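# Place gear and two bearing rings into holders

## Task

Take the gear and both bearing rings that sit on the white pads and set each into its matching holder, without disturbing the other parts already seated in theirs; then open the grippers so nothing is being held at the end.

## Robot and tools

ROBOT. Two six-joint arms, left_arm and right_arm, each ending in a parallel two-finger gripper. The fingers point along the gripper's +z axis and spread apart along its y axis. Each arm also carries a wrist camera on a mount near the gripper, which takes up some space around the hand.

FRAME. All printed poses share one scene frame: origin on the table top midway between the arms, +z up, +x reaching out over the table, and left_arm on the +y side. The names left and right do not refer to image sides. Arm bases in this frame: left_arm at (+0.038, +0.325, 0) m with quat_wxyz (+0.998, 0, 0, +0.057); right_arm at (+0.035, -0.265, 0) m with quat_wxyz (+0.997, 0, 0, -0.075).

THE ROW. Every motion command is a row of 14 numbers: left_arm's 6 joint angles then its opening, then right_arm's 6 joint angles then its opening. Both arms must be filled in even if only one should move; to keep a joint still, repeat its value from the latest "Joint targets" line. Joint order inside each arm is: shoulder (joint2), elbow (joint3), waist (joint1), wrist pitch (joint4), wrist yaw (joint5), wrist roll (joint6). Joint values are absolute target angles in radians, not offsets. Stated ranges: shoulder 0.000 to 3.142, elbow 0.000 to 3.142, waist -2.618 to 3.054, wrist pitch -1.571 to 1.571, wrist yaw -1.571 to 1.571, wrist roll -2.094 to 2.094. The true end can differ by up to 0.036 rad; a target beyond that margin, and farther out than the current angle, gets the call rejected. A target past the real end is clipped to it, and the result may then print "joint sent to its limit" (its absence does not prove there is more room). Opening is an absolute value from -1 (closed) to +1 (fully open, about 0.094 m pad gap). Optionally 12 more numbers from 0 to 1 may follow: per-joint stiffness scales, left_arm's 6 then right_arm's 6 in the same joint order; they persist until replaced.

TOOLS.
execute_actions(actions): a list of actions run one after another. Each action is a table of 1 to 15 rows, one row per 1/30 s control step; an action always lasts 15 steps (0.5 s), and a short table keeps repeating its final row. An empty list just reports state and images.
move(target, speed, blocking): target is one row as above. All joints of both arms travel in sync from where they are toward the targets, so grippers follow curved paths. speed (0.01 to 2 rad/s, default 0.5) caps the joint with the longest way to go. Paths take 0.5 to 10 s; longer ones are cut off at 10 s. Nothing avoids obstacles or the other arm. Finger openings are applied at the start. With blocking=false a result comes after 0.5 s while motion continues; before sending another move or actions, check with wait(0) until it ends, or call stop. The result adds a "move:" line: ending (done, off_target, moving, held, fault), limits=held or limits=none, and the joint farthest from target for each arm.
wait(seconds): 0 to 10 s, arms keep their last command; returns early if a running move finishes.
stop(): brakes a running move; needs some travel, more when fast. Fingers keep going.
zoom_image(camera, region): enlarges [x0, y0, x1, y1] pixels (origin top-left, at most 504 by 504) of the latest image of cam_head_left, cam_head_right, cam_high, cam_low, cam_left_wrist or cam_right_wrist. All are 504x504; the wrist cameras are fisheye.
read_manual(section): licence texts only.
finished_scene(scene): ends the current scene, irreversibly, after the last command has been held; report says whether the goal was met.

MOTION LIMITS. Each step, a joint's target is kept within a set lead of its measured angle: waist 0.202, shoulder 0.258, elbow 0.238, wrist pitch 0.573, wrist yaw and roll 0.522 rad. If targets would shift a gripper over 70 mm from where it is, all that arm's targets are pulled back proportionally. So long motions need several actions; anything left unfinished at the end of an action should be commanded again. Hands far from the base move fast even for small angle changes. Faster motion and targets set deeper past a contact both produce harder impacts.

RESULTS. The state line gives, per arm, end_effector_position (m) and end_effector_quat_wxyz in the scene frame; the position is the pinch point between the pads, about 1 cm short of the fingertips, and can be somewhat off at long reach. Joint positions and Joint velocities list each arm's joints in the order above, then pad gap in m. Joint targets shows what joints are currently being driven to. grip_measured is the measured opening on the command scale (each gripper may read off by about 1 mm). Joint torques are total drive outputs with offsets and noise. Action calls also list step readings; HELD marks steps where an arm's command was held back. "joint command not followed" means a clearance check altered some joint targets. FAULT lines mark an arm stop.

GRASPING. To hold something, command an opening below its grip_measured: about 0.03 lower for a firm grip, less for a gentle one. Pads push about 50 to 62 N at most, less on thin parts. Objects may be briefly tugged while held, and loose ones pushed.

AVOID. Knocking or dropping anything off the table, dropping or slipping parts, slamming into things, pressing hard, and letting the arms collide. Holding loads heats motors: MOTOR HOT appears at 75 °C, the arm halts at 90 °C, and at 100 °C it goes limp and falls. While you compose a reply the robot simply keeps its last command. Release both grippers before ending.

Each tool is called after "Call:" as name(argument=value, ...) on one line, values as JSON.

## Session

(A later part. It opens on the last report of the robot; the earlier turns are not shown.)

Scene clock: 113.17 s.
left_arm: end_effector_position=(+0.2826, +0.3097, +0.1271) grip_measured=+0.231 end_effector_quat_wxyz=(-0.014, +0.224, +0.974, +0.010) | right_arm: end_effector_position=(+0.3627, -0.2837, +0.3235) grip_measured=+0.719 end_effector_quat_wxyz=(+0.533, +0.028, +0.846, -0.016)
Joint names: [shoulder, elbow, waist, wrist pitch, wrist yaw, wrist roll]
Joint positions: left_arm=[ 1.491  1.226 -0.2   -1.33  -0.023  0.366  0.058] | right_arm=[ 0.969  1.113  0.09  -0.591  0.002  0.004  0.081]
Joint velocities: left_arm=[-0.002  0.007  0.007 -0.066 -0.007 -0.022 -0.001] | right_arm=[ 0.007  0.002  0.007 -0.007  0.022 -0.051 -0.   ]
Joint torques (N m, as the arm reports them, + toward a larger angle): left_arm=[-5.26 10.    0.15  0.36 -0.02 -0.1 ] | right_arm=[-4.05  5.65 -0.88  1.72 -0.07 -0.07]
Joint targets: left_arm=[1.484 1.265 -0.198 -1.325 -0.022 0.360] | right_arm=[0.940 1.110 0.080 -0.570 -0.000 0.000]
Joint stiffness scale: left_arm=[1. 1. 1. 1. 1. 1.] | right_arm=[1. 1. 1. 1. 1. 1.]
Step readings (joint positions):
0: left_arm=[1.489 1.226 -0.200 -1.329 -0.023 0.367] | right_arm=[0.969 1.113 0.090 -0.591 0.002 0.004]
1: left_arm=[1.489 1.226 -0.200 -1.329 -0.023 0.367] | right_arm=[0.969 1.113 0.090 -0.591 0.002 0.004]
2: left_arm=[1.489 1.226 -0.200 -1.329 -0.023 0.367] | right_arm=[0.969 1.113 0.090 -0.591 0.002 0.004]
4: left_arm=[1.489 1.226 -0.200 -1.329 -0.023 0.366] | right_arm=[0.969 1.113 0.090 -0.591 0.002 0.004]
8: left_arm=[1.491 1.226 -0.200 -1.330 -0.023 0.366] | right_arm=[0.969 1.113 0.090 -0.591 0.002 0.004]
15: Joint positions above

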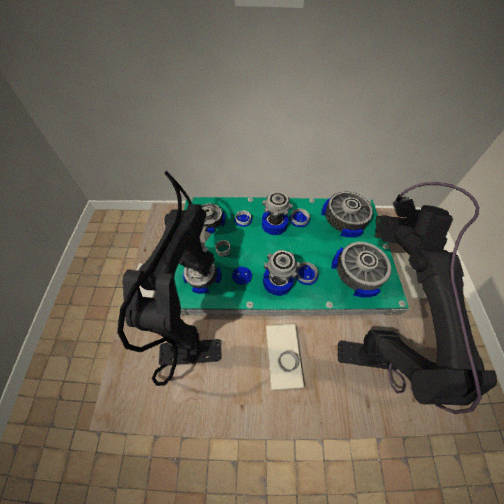

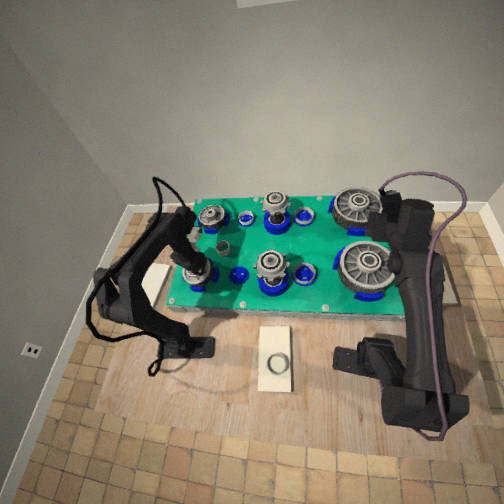

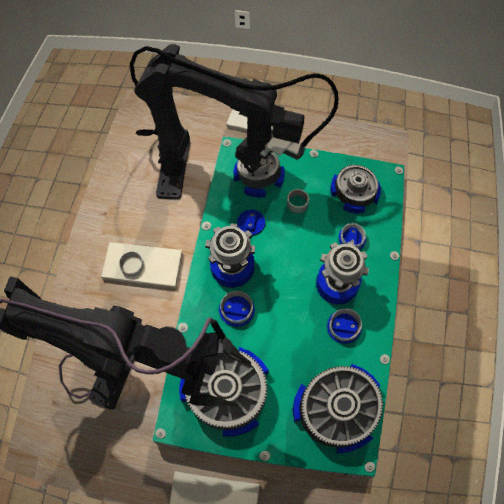

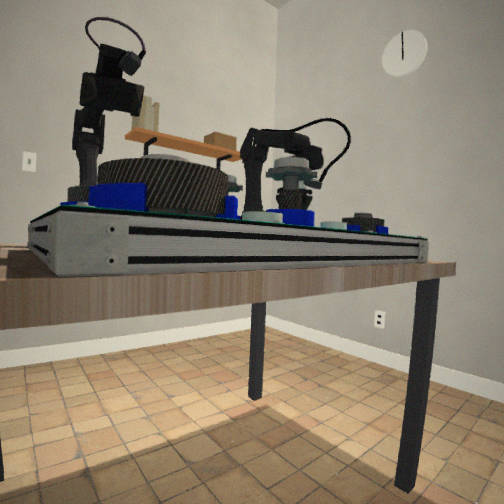

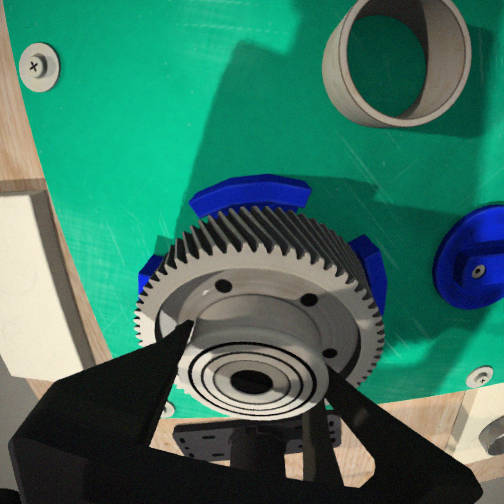

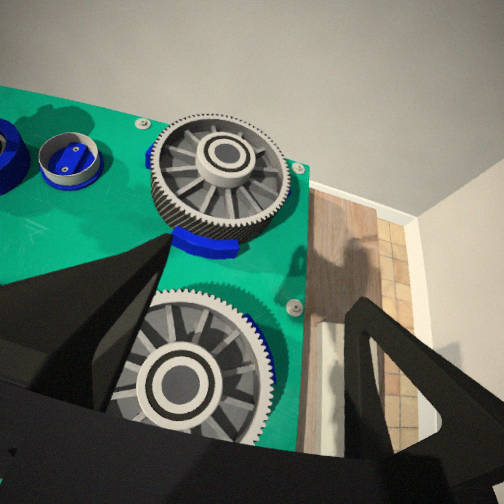

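Call:
execute_actions(actions=[[[1.470,1.255,-0.200,-1.325,-0.022,0.365,0.15,0.94,1.11,0.08,-0.57,0,0,0.72],[1.470,1.255,-0.200,-1.325,-0.022,0.365,0.20,0.94,1.11,0.08,-0.57,0,0,0.72],[1.470,1.255,-0.200,-1.325,-0.022,0.365,0.22,0.94,1.11,0.08,-0.57,0,0,0.72],[1.470,1.255,-0.200,-1.325,-0.022,0.365,0.23,0.94,1.11,0.08,-0.57,0,0,0.72],[1.470,1.255,-0.200,-1.325,-0.022,0.365,0.24,0.94,1.11,0.08,-0.57,0,0,0.72],[1.470,1.255,-0.200,-1.325,-0.022,0.365,0.25,0.94,1.11,0.08,-0.57,0,0,0.72],[1.470,1.255,-0.200,-1.325,-0.022,0.365,0.26,0.94,1.11,0.08,-0.57,0,0,0.72],[1.470,1.255,-0.200,-1.325,-0.022,0.365,0.27,0.94,1.11,0.08,-0.57,0,0,0.72],[1.470,1.255,-0.200,-1.325,-0.022,0.365,0.28,0.94,1.11,0.08,-0.57,0,0,0.72],[1.470,1.255,-0.200,-1.325,-0.022,0.365,0.29,0.94,1.11,0.08,-0.57,0,0,0.72],[1.470,1.255,-0.200,-1.325,-0.022,0.365,0.30,0.94,1.11,0.08,-0.57,0,0,0.72]]])

Scene clock: 116.03 s.
left_arm: end_effector_position=(+0.2826, +0.3101, +0.1271) grip_measured=+0.299 end_effector_quat_wxyz=(-0.014, +0.224, +0.974, +0.011) | right_arm: end_effector_position=(+0.3627, -0.2837, +0.3235) grip_measured=+0.719 end_effector_quat_wxyz=(+0.533, +0.028, +0.846, -0.016)
Joint names: [shoulder, elbow, waist, wrist pitch, wrist yaw, wrist roll]
Joint positions: left_arm=[ 1.491  1.226 -0.2   -1.33  -0.025  0.366  0.061] | right_arm=[ 0.969  1.113  0.09  -0.591  0.002  0.004  0.081]
Joint velocities: left_arm=[ 0.017  0.012  0.002  0.051  0.037 -0.007 -0.001] | right_arm=[-0.002  0.002  0.012 -0.022  0.007 -0.051 -0.   ]
Joint torques (N m, as the arm reports them, + toward a larger angle): left_arm=[-6.24  9.09  0.03  0.38 -0.01 -0.05] | right_arm=[-4.06  5.67 -0.86  1.72 -0.06 -0.07]
Joint targets: left_arm=[1.470 1.255 -0.200 -1.325 -0.022 0.365] | right_arm=[0.940 1.110 0.080 -0.570 0.000 0.000]
Joint stiffness scale: left_arm=[1. 1. 1. 1. 1. 1.] | right_arm=[1. 1. 1. 1. 1. 1.]
Step readings (joint positions):
0: left_arm=[1.491 1.226 -0.200 -1.330 -0.023 0.366] | right_arm=[0.969 1.113 0.090 -0.591 0.002 0.004]
1: left_arm=[1.491 1.226 -0.200 -1.330 -0.023 0.366] | right_arm=[0.969 1.113 0.090 -0.591 0.002 0.004]
2: left_arm=[1.491 1.226 -0.200 -1.330 -0.023 0.366] | right_arm=[0.969 1.113 0.090 -0.591 0.002 0.004]
4: left_arm=[1.491 1.226 -0.200 -1.330 -0.023 0.366] | right_arm=[0.969 1.113 0.090 -0.591 0.002 0.004]
8: left_arm=[1.491 1.226 -0.200 -1.330 -0.024 0.366] | right_arm=[0.969 1.113 0.090 -0.591 0.002 0.004]
15: Joint positions above

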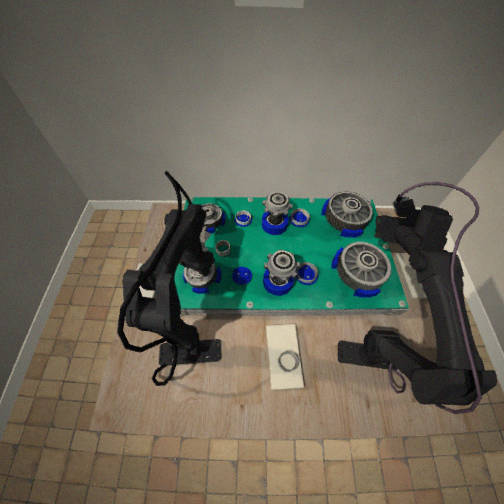

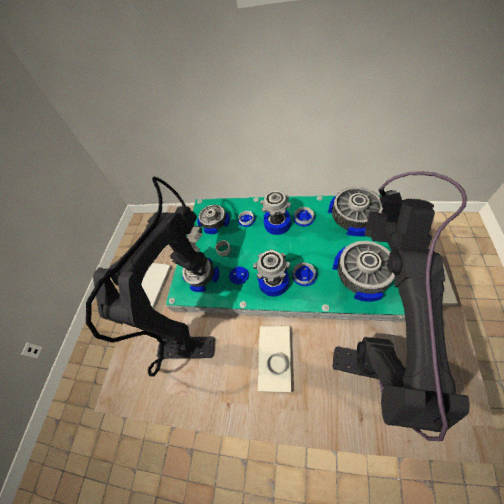

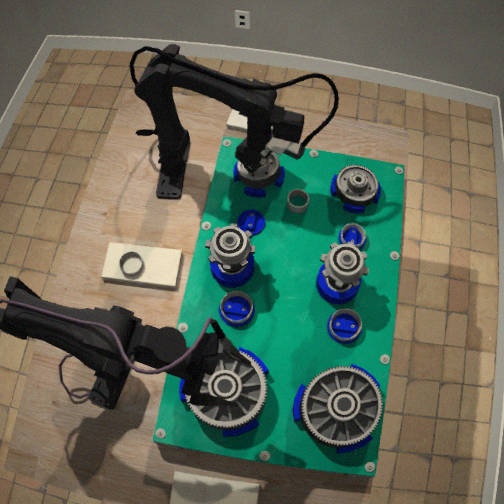

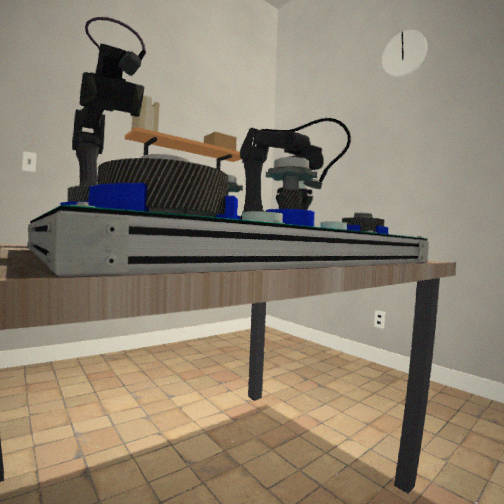

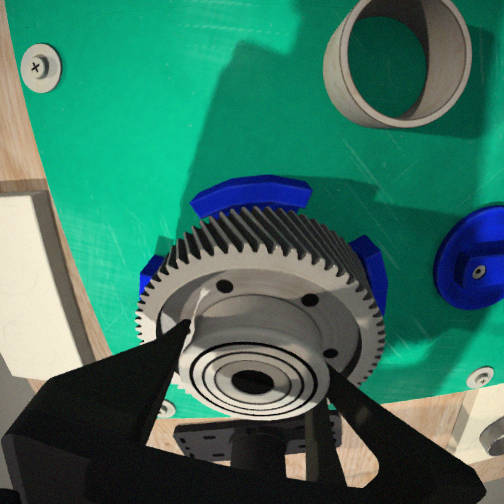

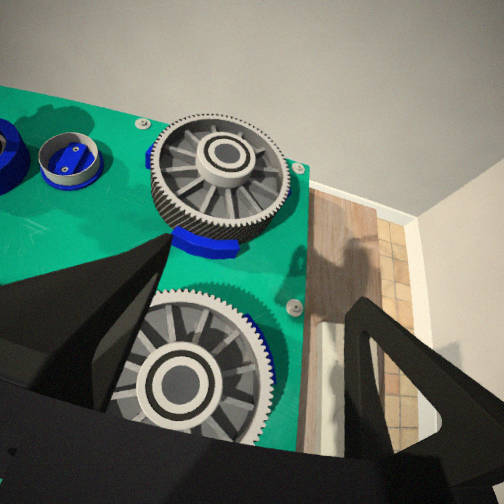

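Call:
zoom_image(camera="cam_left_wrist", region=[130, 165, 400, 425])

Region (130, 165, 400, 425) of cam_left_wrist's 504x504 image, scaled by 1.867, with more detail than that image has; it fills the top 485 rows of this view, and the rest is white.

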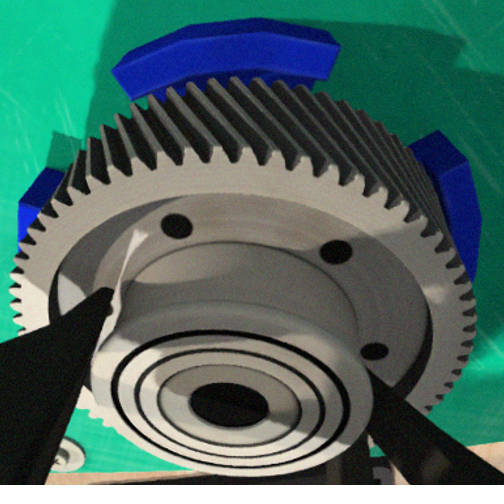

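Call:
execute_actions(actions=[[[1.470,1.25,-0.198,-1.325,-0.022,0.365,0.40,0.94,1.11,0.08,-0.57,0,0,0.72],[1.465,1.24,-0.196,-1.32,-0.018,0.365,0.45,0.94,1.11,0.08,-0.57,0,0,0.72],[1.463,1.23,-0.194,-1.315,-0.014,0.365,0.45,0.94,1.11,0.08,-0.57,0,0,0.72],[1.461,1.226,-0.192,-1.312,-0.011,0.365,0.45,0.94,1.11,0.08,-0.57,0,0,0.72],[1.459,1.224,-0.190,-1.309,-0.008,0.365,0.45,0.94,1.11,0.08,-0.57,0,0,0.72],[1.457,1.222,-0.188,-1.306,-0.005,0.365,0.45,0.94,1.11,0.08,-0.57,0,0,0.72],[1.455,1.220,-0.186,-1.303,-0.002,0.365,0.45,0.94,1.11,0.08,-0.57,0,0,0.72],[1.453,1.218,-0.184,-1.300,0.001,0.365,0.45,0.94,1.11,0.08,-0.57,0,0,0.72],[1.451,1.216,-0.182,-1.298,0.004,0.365,0.45,0.94,1.11,0.08,-0.57,0,0,0.72],[1.449,1.214,-0.180,-1.296,0.006,0.365,0.45,0.94,1.11,0.08,-0.57,0,0,0.72],[1.447,1.212,-0.178,-1.294,0.008,0.365,0.45,0.94,1.11,0.08,-0.57,0,0,0.72],[1.445,1.210,-0.176,-1.292,0.010,0.365,0.45,0.94,1.11,0.08,-0.57,0,0,0.72],[1.443,1.208,-0.174,-1.290,0.012,0.365,0.45,0.94,1.11,0.08,-0.57,0,0,0.72],[1.443,1.206,-0.172,-1.288,0.012,0.365,0.45,0.94,1.11,0.08,-0.57,0,0,0.72]],[[1.443,1.204,-0.172,-1.288,0.012,0.365,0.45,0.94,1.11,0.08,-0.57,0,0,0.72]]])

Scene clock: 118.63 s.
left_arm: end_effector_position=(+0.2872, +0.3089, +0.1320) grip_measured=+0.449 end_effector_quat_wxyz=(+0.009, +0.215, +0.977, -0.001) | right_arm: end_effector_position=(+0.3627, -0.2837, +0.3235) grip_measured=+0.719 end_effector_quat_wxyz=(+0.533, +0.028, +0.846, -0.016)
Joint names: [shoulder, elbow, waist, wrist pitch, wrist yaw, wrist roll]
Joint positions: left_arm=[ 1.469  1.226 -0.182 -1.31   0.004  0.366  0.068] | right_arm=[ 0.969  1.113  0.09  -0.591  0.002  0.004  0.081]
Joint velocities: left_arm=[-0.017  0.037  0.037  0.066 -0.037 -0.022 -0.   ] | right_arm=[ 0.002 -0.012 -0.007  0.022 -0.007 -0.037  0.   ]
Joint torques (N m, as the arm reports them, + toward a larger angle): left_arm=[-6.59  4.67  0.84  0.64  0.02 -0.03] | right_arm=[-4.02  5.69 -0.89  1.73 -0.06 -0.07]
Joint targets: left_arm=[1.443 1.204 -0.172 -1.288 0.012 0.365] | right_arm=[0.940 1.110 0.080 -0.570 0.000 0.000]
Joint stiffness scale: left_arm=[1. 1. 1. 1. 1. 1.] | right_arm=[1. 1. 1. 1. 1. 1.]
Step readings (joint positions; steps 1 to 15: 1st action; 16 to 30: 2nd action):
0: left_arm=[1.491 1.226 -0.200 -1.330 -0.025 0.366] | right_arm=[0.969 1.113 0.090 -0.591 0.002 0.004]
1: left_arm=[1.491 1.226 -0.200 -1.330 -0.025 0.366] | right_arm=[0.969 1.113 0.090 -0.591 0.002 0.004]
2: left_arm=[1.491 1.226 -0.200 -1.330 -0.019 0.366] | right_arm=[0.969 1.113 0.090 -0.591 0.002 0.004]
4: left_arm=[1.489 1.226 -0.200 -1.330 -0.017 0.366] | right_arm=[0.969 1.113 0.090 -0.591 0.002 0.004]
8: left_arm=[1.485 1.226 -0.198 -1.326 -0.014 0.366] | right_arm=[0.969 1.113 0.090 -0.591 0.002 0.004]
15: left_arm=[1.470 1.226 -0.184 -1.315 -0.001 0.366] | right_arm=[0.969 1.113 0.090 -0.591 0.002 0.004]
16: left_arm=[1.470 1.226 -0.183 -1.314 0.001 0.366] | right_arm=[0.969 1.113 0.090 -0.591 0.002 0.004]
17: left_arm=[1.469 1.226 -0.182 -1.314 0.002 0.366] | right_arm=[0.969 1.113 0.090 -0.591 0.002 0.004]
19: left_arm=[1.469 1.226 -0.182 -1.313 0.003 0.366] | right_arm=[0.969 1.113 0.090 -0.591 0.002 0.004]
23: left_arm=[1.469 1.226 -0.182 -1.311 0.004 0.366] | right_arm=[0.969 1.113 0.090 -0.591 0.002 0.004]
30: Joint positions above

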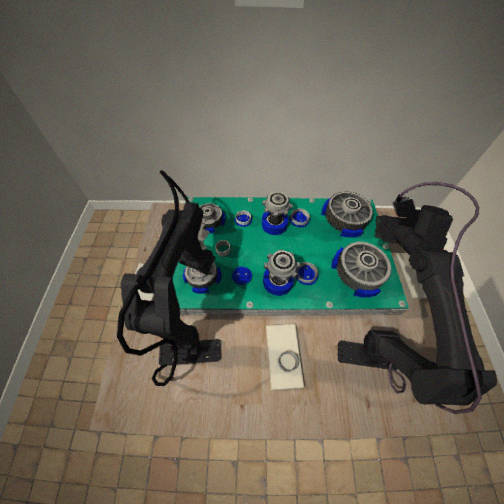

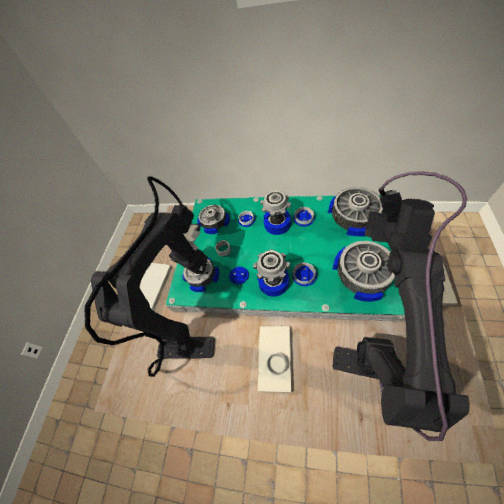

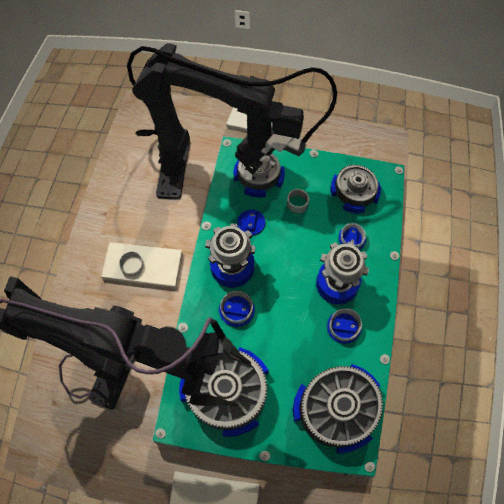

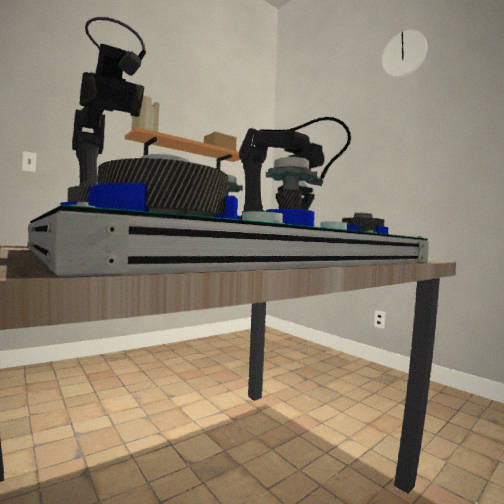

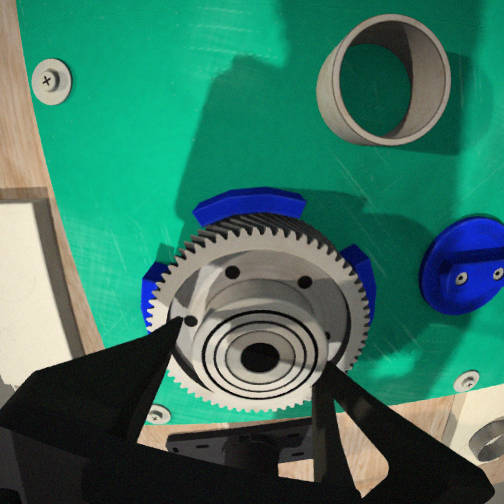

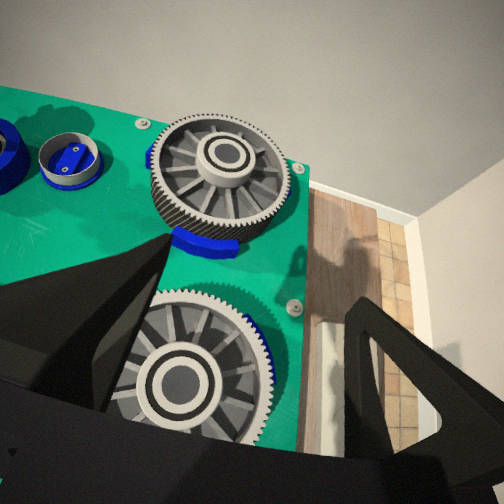

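Call:
move(target=[1.36,1.30,-0.18,-1.49,0,0.365,0.7,0.3,0.5,-0.3,-0.1,0,0,0.72], speed=0.9)

Call:
zoom_image(camera="cam_high", region=[220, 130, 400, 220])

Scene clock: 120.57 s.
left_arm: end_effector_position=(+0.2530, +0.3112, +0.1606) grip_measured=+0.699 end_effector_quat_wxyz=(-0.011, +0.215, +0.977, -0.004) | right_arm: end_effector_position=(+0.2593, -0.3697, +0.3197) grip_measured=+0.719 end_effector_quat_wxyz=(+0.710, +0.152, +0.669, -0.158)
Joint names: [shoulder, elbow, waist, wrist pitch, wrist yaw, wrist roll]
Joint positions: left_arm=[ 1.383  1.266 -0.182 -1.476  0.004  0.366  0.08 ] | right_arm=[ 0.321  0.502 -0.291 -0.122  0.002  0.004  0.081]
Joint velocities: left_arm=[ 0.007 -0.002 -0.002  0.051 -0.007  0.022 -0.   ] | right_arm=[-0.002 -0.007 -0.032  0.11   0.007 -0.022 -0.001]
Joint torques (N m, as the arm reports them, + toward a larger angle): left_arm=[-5.64  9.43  0.21  0.15 -0.06 -0.05] | right_arm=[ 0.21  5.76 -0.83  1.78 -0.06 -0.08]
Joint targets: left_arm=[1.360 1.300 -0.180 -1.490 -0.000 0.365] | right_arm=[0.300 0.500 -0.300 -0.100 -0.000 0.000]
Joint stiffness scale: left_arm=[1. 1. 1. 1. 1. 1.] | right_arm=[1. 1. 1. 1. 1. 1.]
move: off_target (left_arm, right_arm); limits=none; left_arm: farthest joint: the elbow, 0.034 radians from its target (0.074 radians at the start); right_arm: farthest joint: the wrist pitch, 0.022 radians from its target (0.491 radians at the start)

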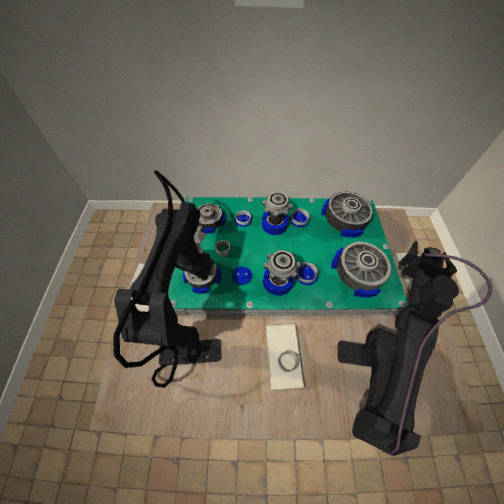

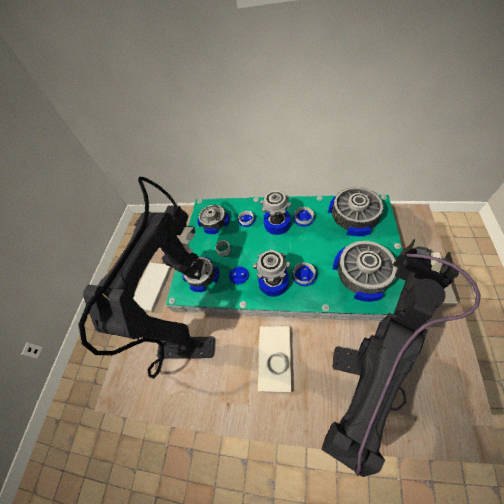

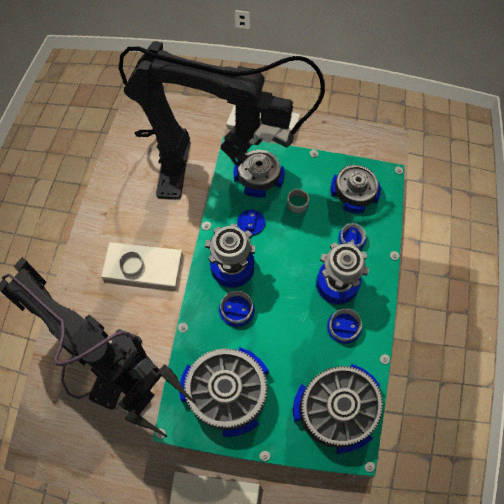

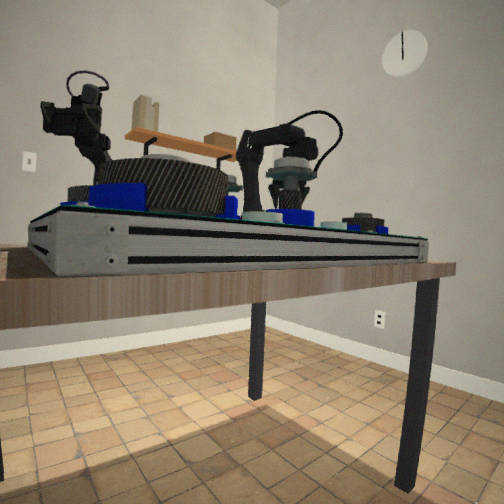

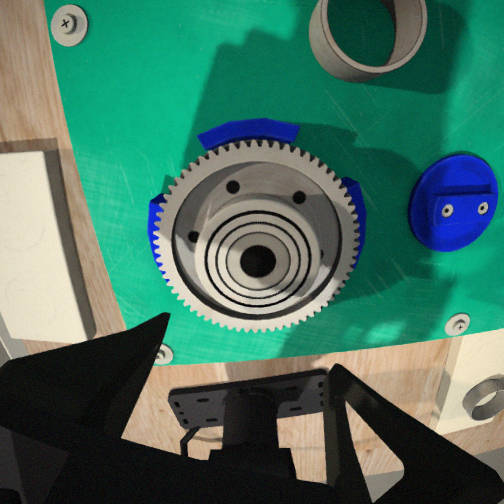

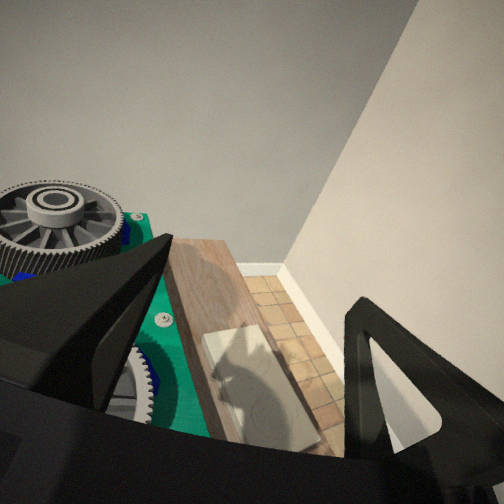

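Region (220, 130, 400, 220) of cam_high's 504x504 image, scaled by 2.800, with more detail than that image has.

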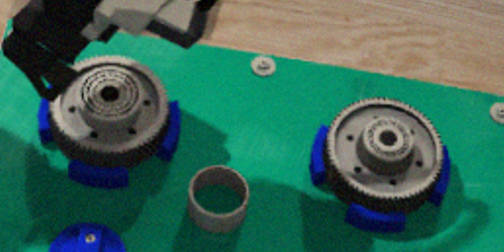

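Call:
move(target=[1.40,1.33,-1.5,-1.48,0,-1.6,0.7,0.3,0.5,-0.3,-0.1,0,0,0.72], speed=1.5)

Call:
move(target=[1.77,1.53,-1.752,-1.275,0,-1.6,0.7,0.3,0.5,-0.3,-0.1,0,0,0.72], speed=0.6)

Scene clock: 123.80 s.
left_arm: end_effector_position=(+0.0803, +0.1075, +0.1667) grip_measured=+0.699 end_effector_quat_wxyz=(-0.004, -0.106, +0.994, -0.001) | right_arm: end_effector_position=(+0.2593, -0.3697, +0.3198) grip_measured=+0.719 end_effector_quat_wxyz=(+0.710, +0.152, +0.669, -0.158)
Joint names: [shoulder, elbow, waist, wrist pitch, wrist yaw, wrist roll]
Joint positions: left_arm=[ 1.39   1.296 -1.492 -1.476  0.008 -1.591  0.08 ] | right_arm=[ 0.321  0.502 -0.291 -0.122  0.002  0.004  0.081]
Joint velocities: left_arm=[ 0.017  0.002 -0.017 -0.022 -0.081 -0.022  0.001] | right_arm=[-0.007 -0.012 -0.022 -0.007  0.051 -0.066 -0.001]
Joint torques (N m, as the arm reports them, + toward a larger angle): left_arm=[-3.17  9.52 -0.54  0.32 -0.1  -0.12] | right_arm=[ 0.21  5.76 -0.8   1.78 -0.05 -0.06]
Joint targets: left_arm=[1.400 1.330 -1.500 -1.480 0.000 -1.600] | right_arm=[0.300 0.500 -0.300 -0.100 -0.000 -0.000]
Joint stiffness scale: left_arm=[1. 1. 1. 1. 1. 1.] | right_arm=[1. 1. 1. 1. 1. 1.]
move: off_target (left_arm, right_arm); limits=none; left_arm: farthest joint: the elbow, 0.034 radians from its target (0.064 radians at the start); right_arm: farthest joint: the wrist pitch, 0.022 radians from its target (0.022 radians at the start)

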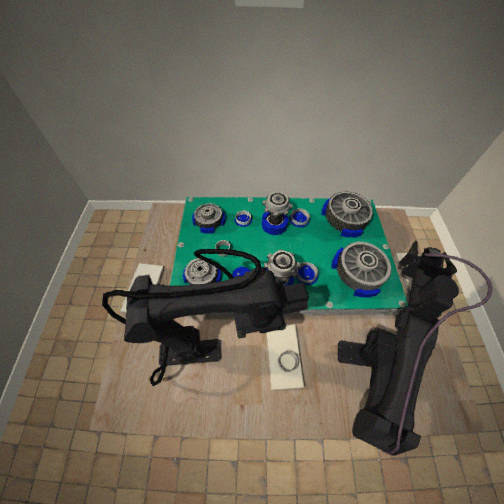

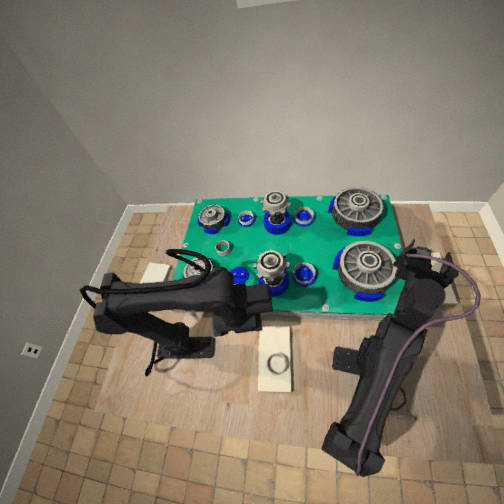

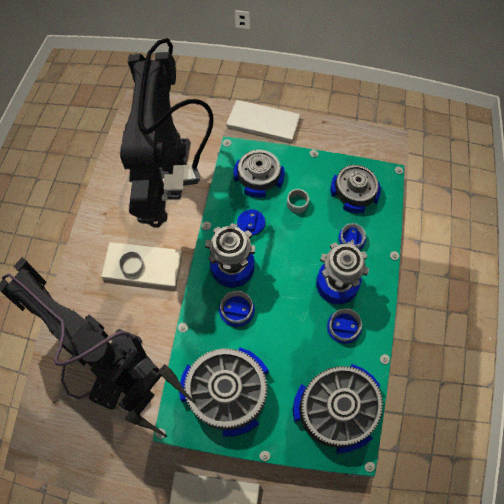

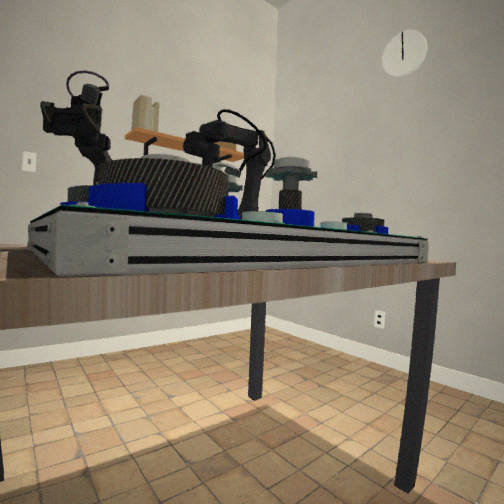

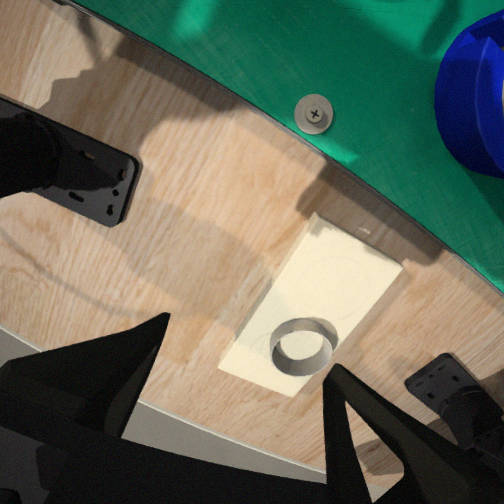

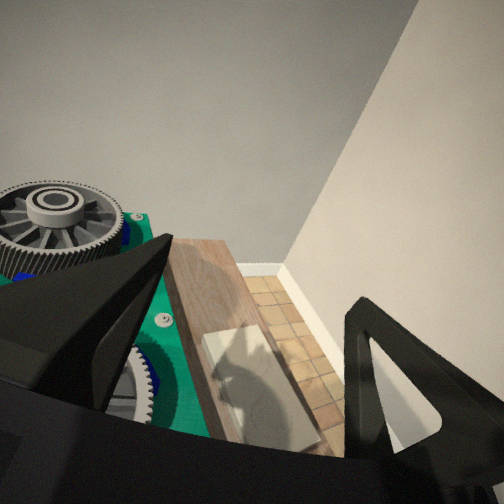

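Scene clock: 124.97 s.
left_arm: end_effector_position=(+0.0171, +0.0004, +0.1186) grip_measured=+0.699 end_effector_quat_wxyz=(-0.004, +0.022, +1.000, -0.002) | right_arm: end_effector_position=(+0.2593, -0.3697, +0.3199) grip_measured=+0.719 end_effector_quat_wxyz=(+0.710, +0.152, +0.669, -0.158)
Joint names: [shoulder, elbow, waist, wrist pitch, wrist yaw, wrist roll]
Joint positions: left_arm=[ 1.773  1.492 -1.749 -1.286  0.008 -1.591  0.08 ] | right_arm=[ 0.321  0.502 -0.291 -0.121  0.002  0.004  0.081]
Joint velocities: left_arm=[-0.007  0.007 -0.022  0.051 -0.051  0.022 -0.   ] | right_arm=[ 0.012 -0.002  0.012 -0.125 -0.037 -0.037 -0.   ]
Joint torques (N m, as the arm reports them, + toward a larger angle): left_arm=[-7.14  9.97 -0.25  0.48 -0.11 -0.11] | right_arm=[ 0.27  5.73 -0.83  1.78 -0.05 -0.08]
Joint targets: left_arm=[1.770 1.530 -1.752 -1.275 0.000 -1.600] | right_arm=[0.300 0.500 -0.300 -0.100 0.000 0.000]
Joint stiffness scale: left_arm=[1. 1. 1. 1. 1. 1.] | right_arm=[1. 1. 1. 1. 1. 1.]
move: off_target (left_arm, right_arm); limits=none; left_arm: farthest joint: the elbow, 0.038 radians from its target (0.234 radians at the start); right_arm: farthest joint: the shoulder, 0.021 radians from its target (0.021 radians at the start)

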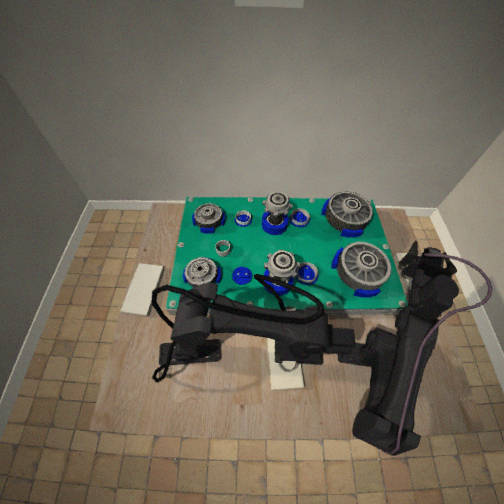

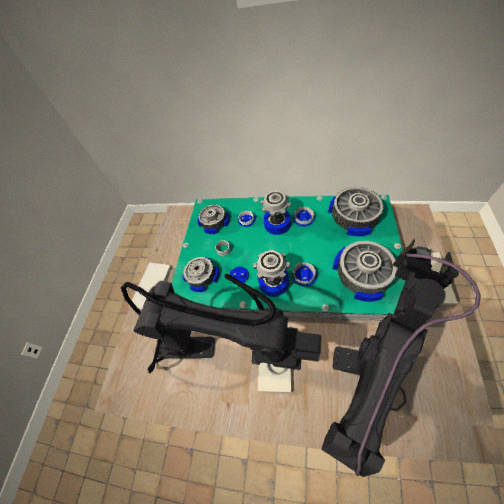

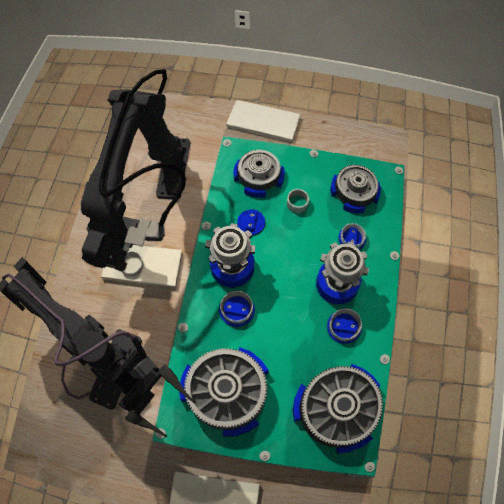

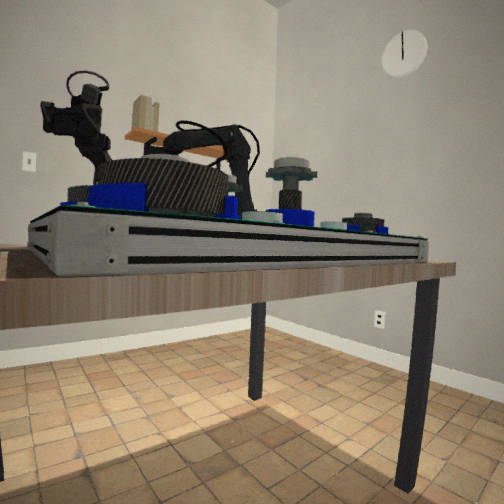

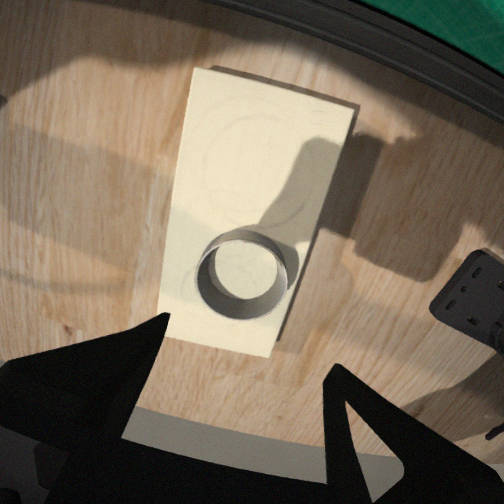

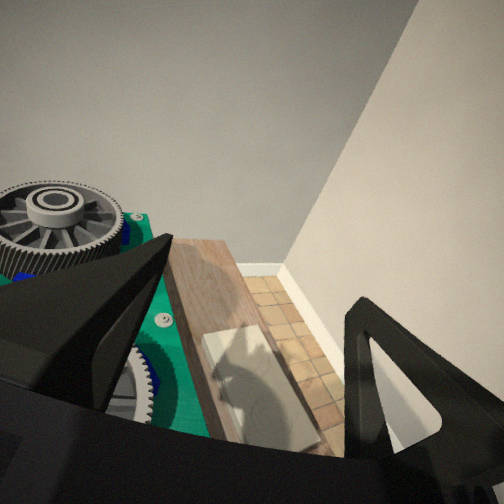

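Call:
move(target=[1.728,1.275,-1.766,-1.095,-0.004,-1.6,0.7,0.3,0.5,-0.3,-0.1,0,0,0.72], speed=0.4)

Scene clock: 126.83 s.
left_arm: end_effector_position=(+0.0152, +0.0127, +0.0730) grip_measured=+0.699 end_effector_quat_wxyz=(-0.004, +0.026, +1.000, +0.001) | right_arm: end_effector_position=(+0.2593, -0.3697, +0.3199) grip_measured=+0.719 end_effector_quat_wxyz=(+0.710, +0.152, +0.669, -0.158)
Joint names: [shoulder, elbow, waist, wrist pitch, wrist yaw, wrist roll]
Joint positions: left_arm=[ 1.756  1.289 -1.757 -1.106  0.008 -1.591  0.08 ] | right_arm=[ 0.321  0.502 -0.291 -0.121  0.002  0.004  0.081]
Joint velocities: left_arm=[ 0.017  0.012 -0.012 -0.037 -0.022 -0.022  0.   ] | right_arm=[-0.007 -0.007 -0.012  0.007 -0.022 -0.066 -0.   ]
Joint torques (N m, as the arm reports them, + toward a larger angle): left_arm=[-8.76  5.13 -0.63  0.48 -0.15 -0.11] | right_arm=[ 0.23  5.8  -0.8   1.78 -0.06 -0.06]
Joint targets: left_arm=[1.728 1.275 -1.766 -1.095 -0.004 -1.600] | right_arm=[0.300 0.500 -0.300 -0.100 0.000 0.000]
Joint stiffness scale: left_arm=[1. 1. 1. 1. 1. 1.] | right_arm=[1. 1. 1. 1. 1. 1.]
move: off_target (left_arm, right_arm); limits=none; left_arm: farthest joint: the shoulder, 0.028 radians from its target (0.045 radians at the start); right_arm: farthest joint: the shoulder, 0.021 radians from its target (0.021 radians at the start)

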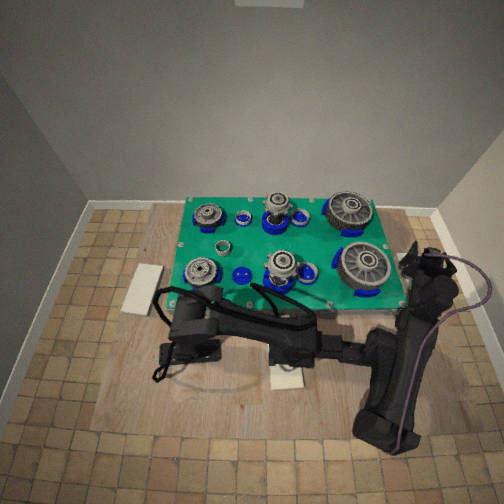

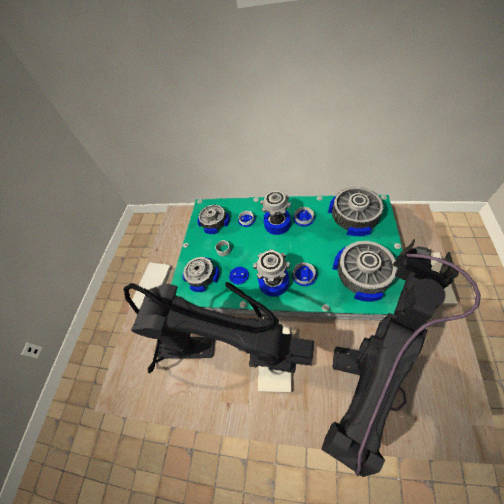

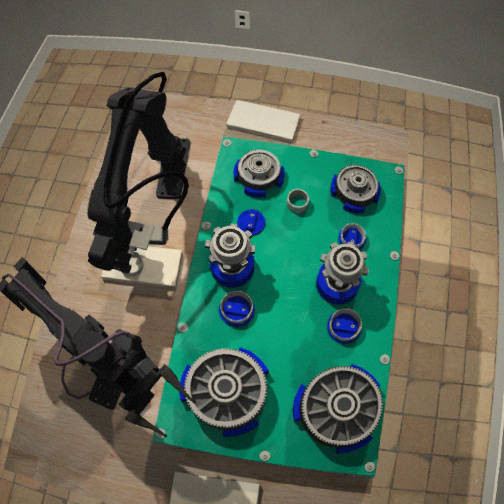

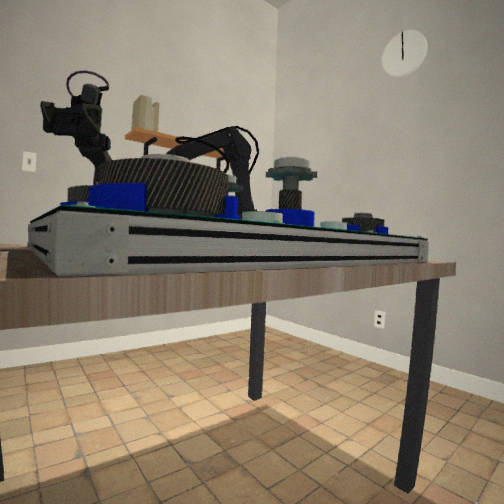

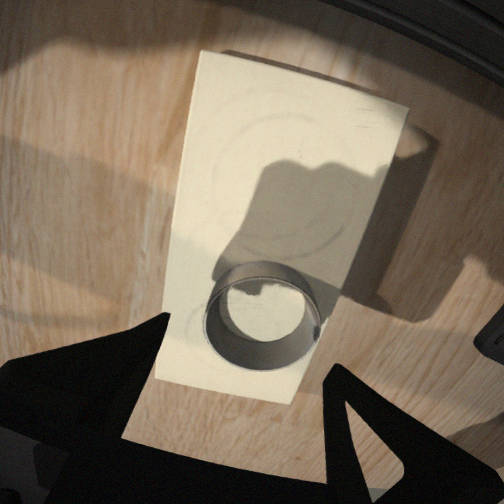

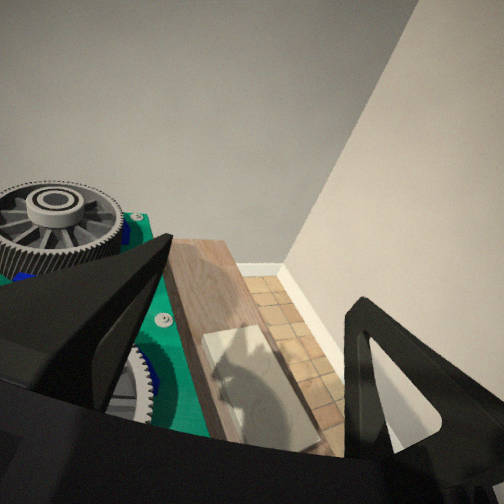

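Call:
execute_actions(actions=[])

Scene clock: 128.03 s.
left_arm: end_effector_position=(+0.0152, +0.0126, +0.0730) grip_measured=+0.699 end_effector_quat_wxyz=(-0.004, +0.026, +1.000, +0.001) | right_arm: end_effector_position=(+0.2593, -0.3697, +0.3199) grip_measured=+0.719 end_effector_quat_wxyz=(+0.710, +0.152, +0.669, -0.158)
Joint names: [shoulder, elbow, waist, wrist pitch, wrist yaw, wrist roll]
Joint positions: left_arm=[ 1.756  1.289 -1.757 -1.106  0.008 -1.591  0.08 ] | right_arm=[ 0.321  0.502 -0.291 -0.121  0.002  0.004  0.081]
Joint velocities: left_arm=[-0.032  0.002  0.002 -0.022 -0.051  0.066 -0.001] | right_arm=[ 0.002 -0.022 -0.002 -0.022 -0.066 -0.022 -0.   ]
Joint torques (N m, as the arm reports them, + toward a larger angle): left_arm=[-8.72  5.13 -0.64  0.47 -0.14 -0.12] | right_arm=[ 0.25  5.72 -0.83  1.79 -0.06 -0.07]
Joint targets: left_arm=[1.728 1.275 -1.766 -1.095 -0.004 -1.600] | right_arm=[0.300 0.500 -0.300 -0.100 -0.000 0.000]
Joint stiffness scale: left_arm=[1. 1. 1. 1. 1. 1.] | right_arm=[1. 1. 1. 1. 1. 1.]

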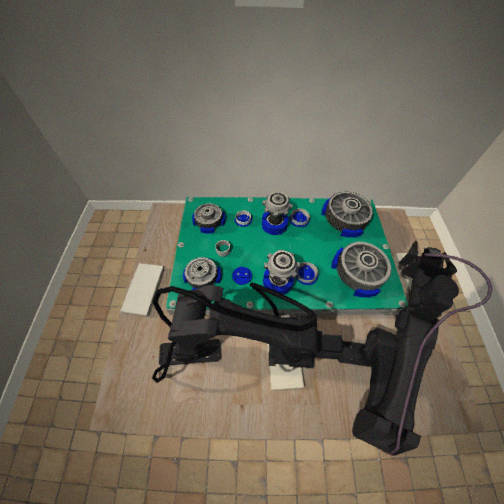

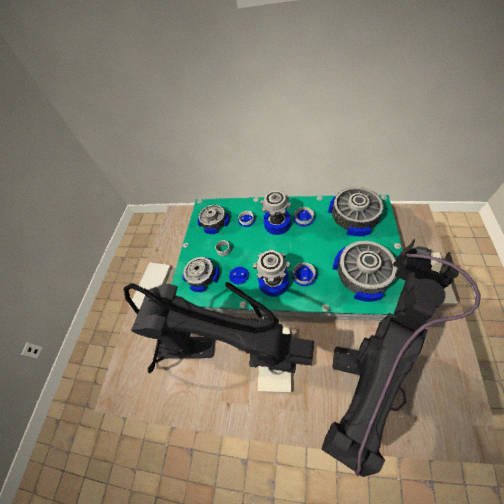

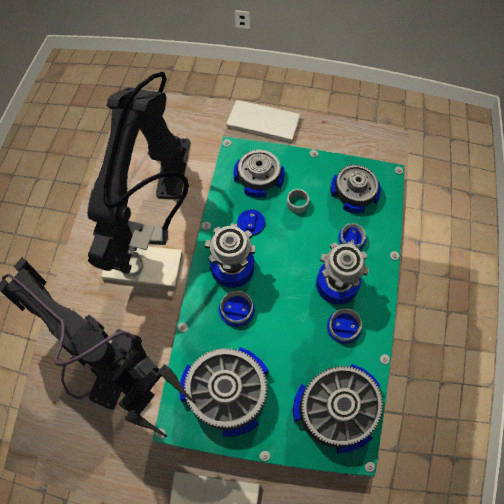

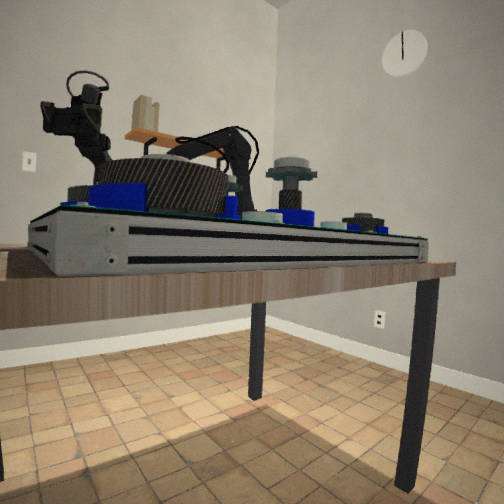

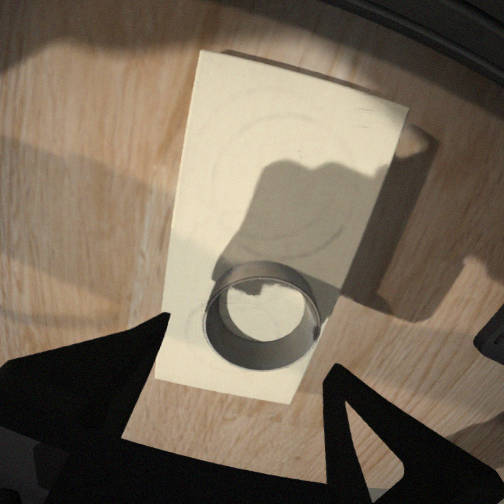

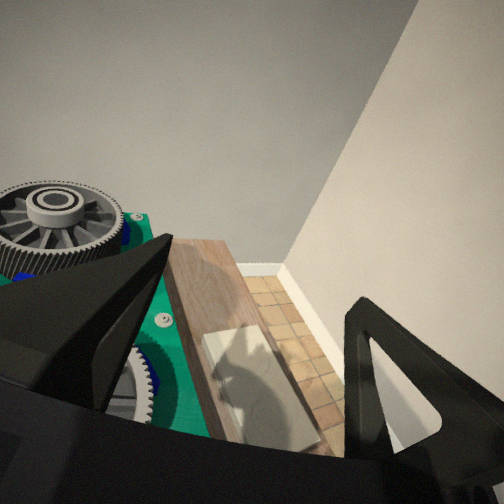

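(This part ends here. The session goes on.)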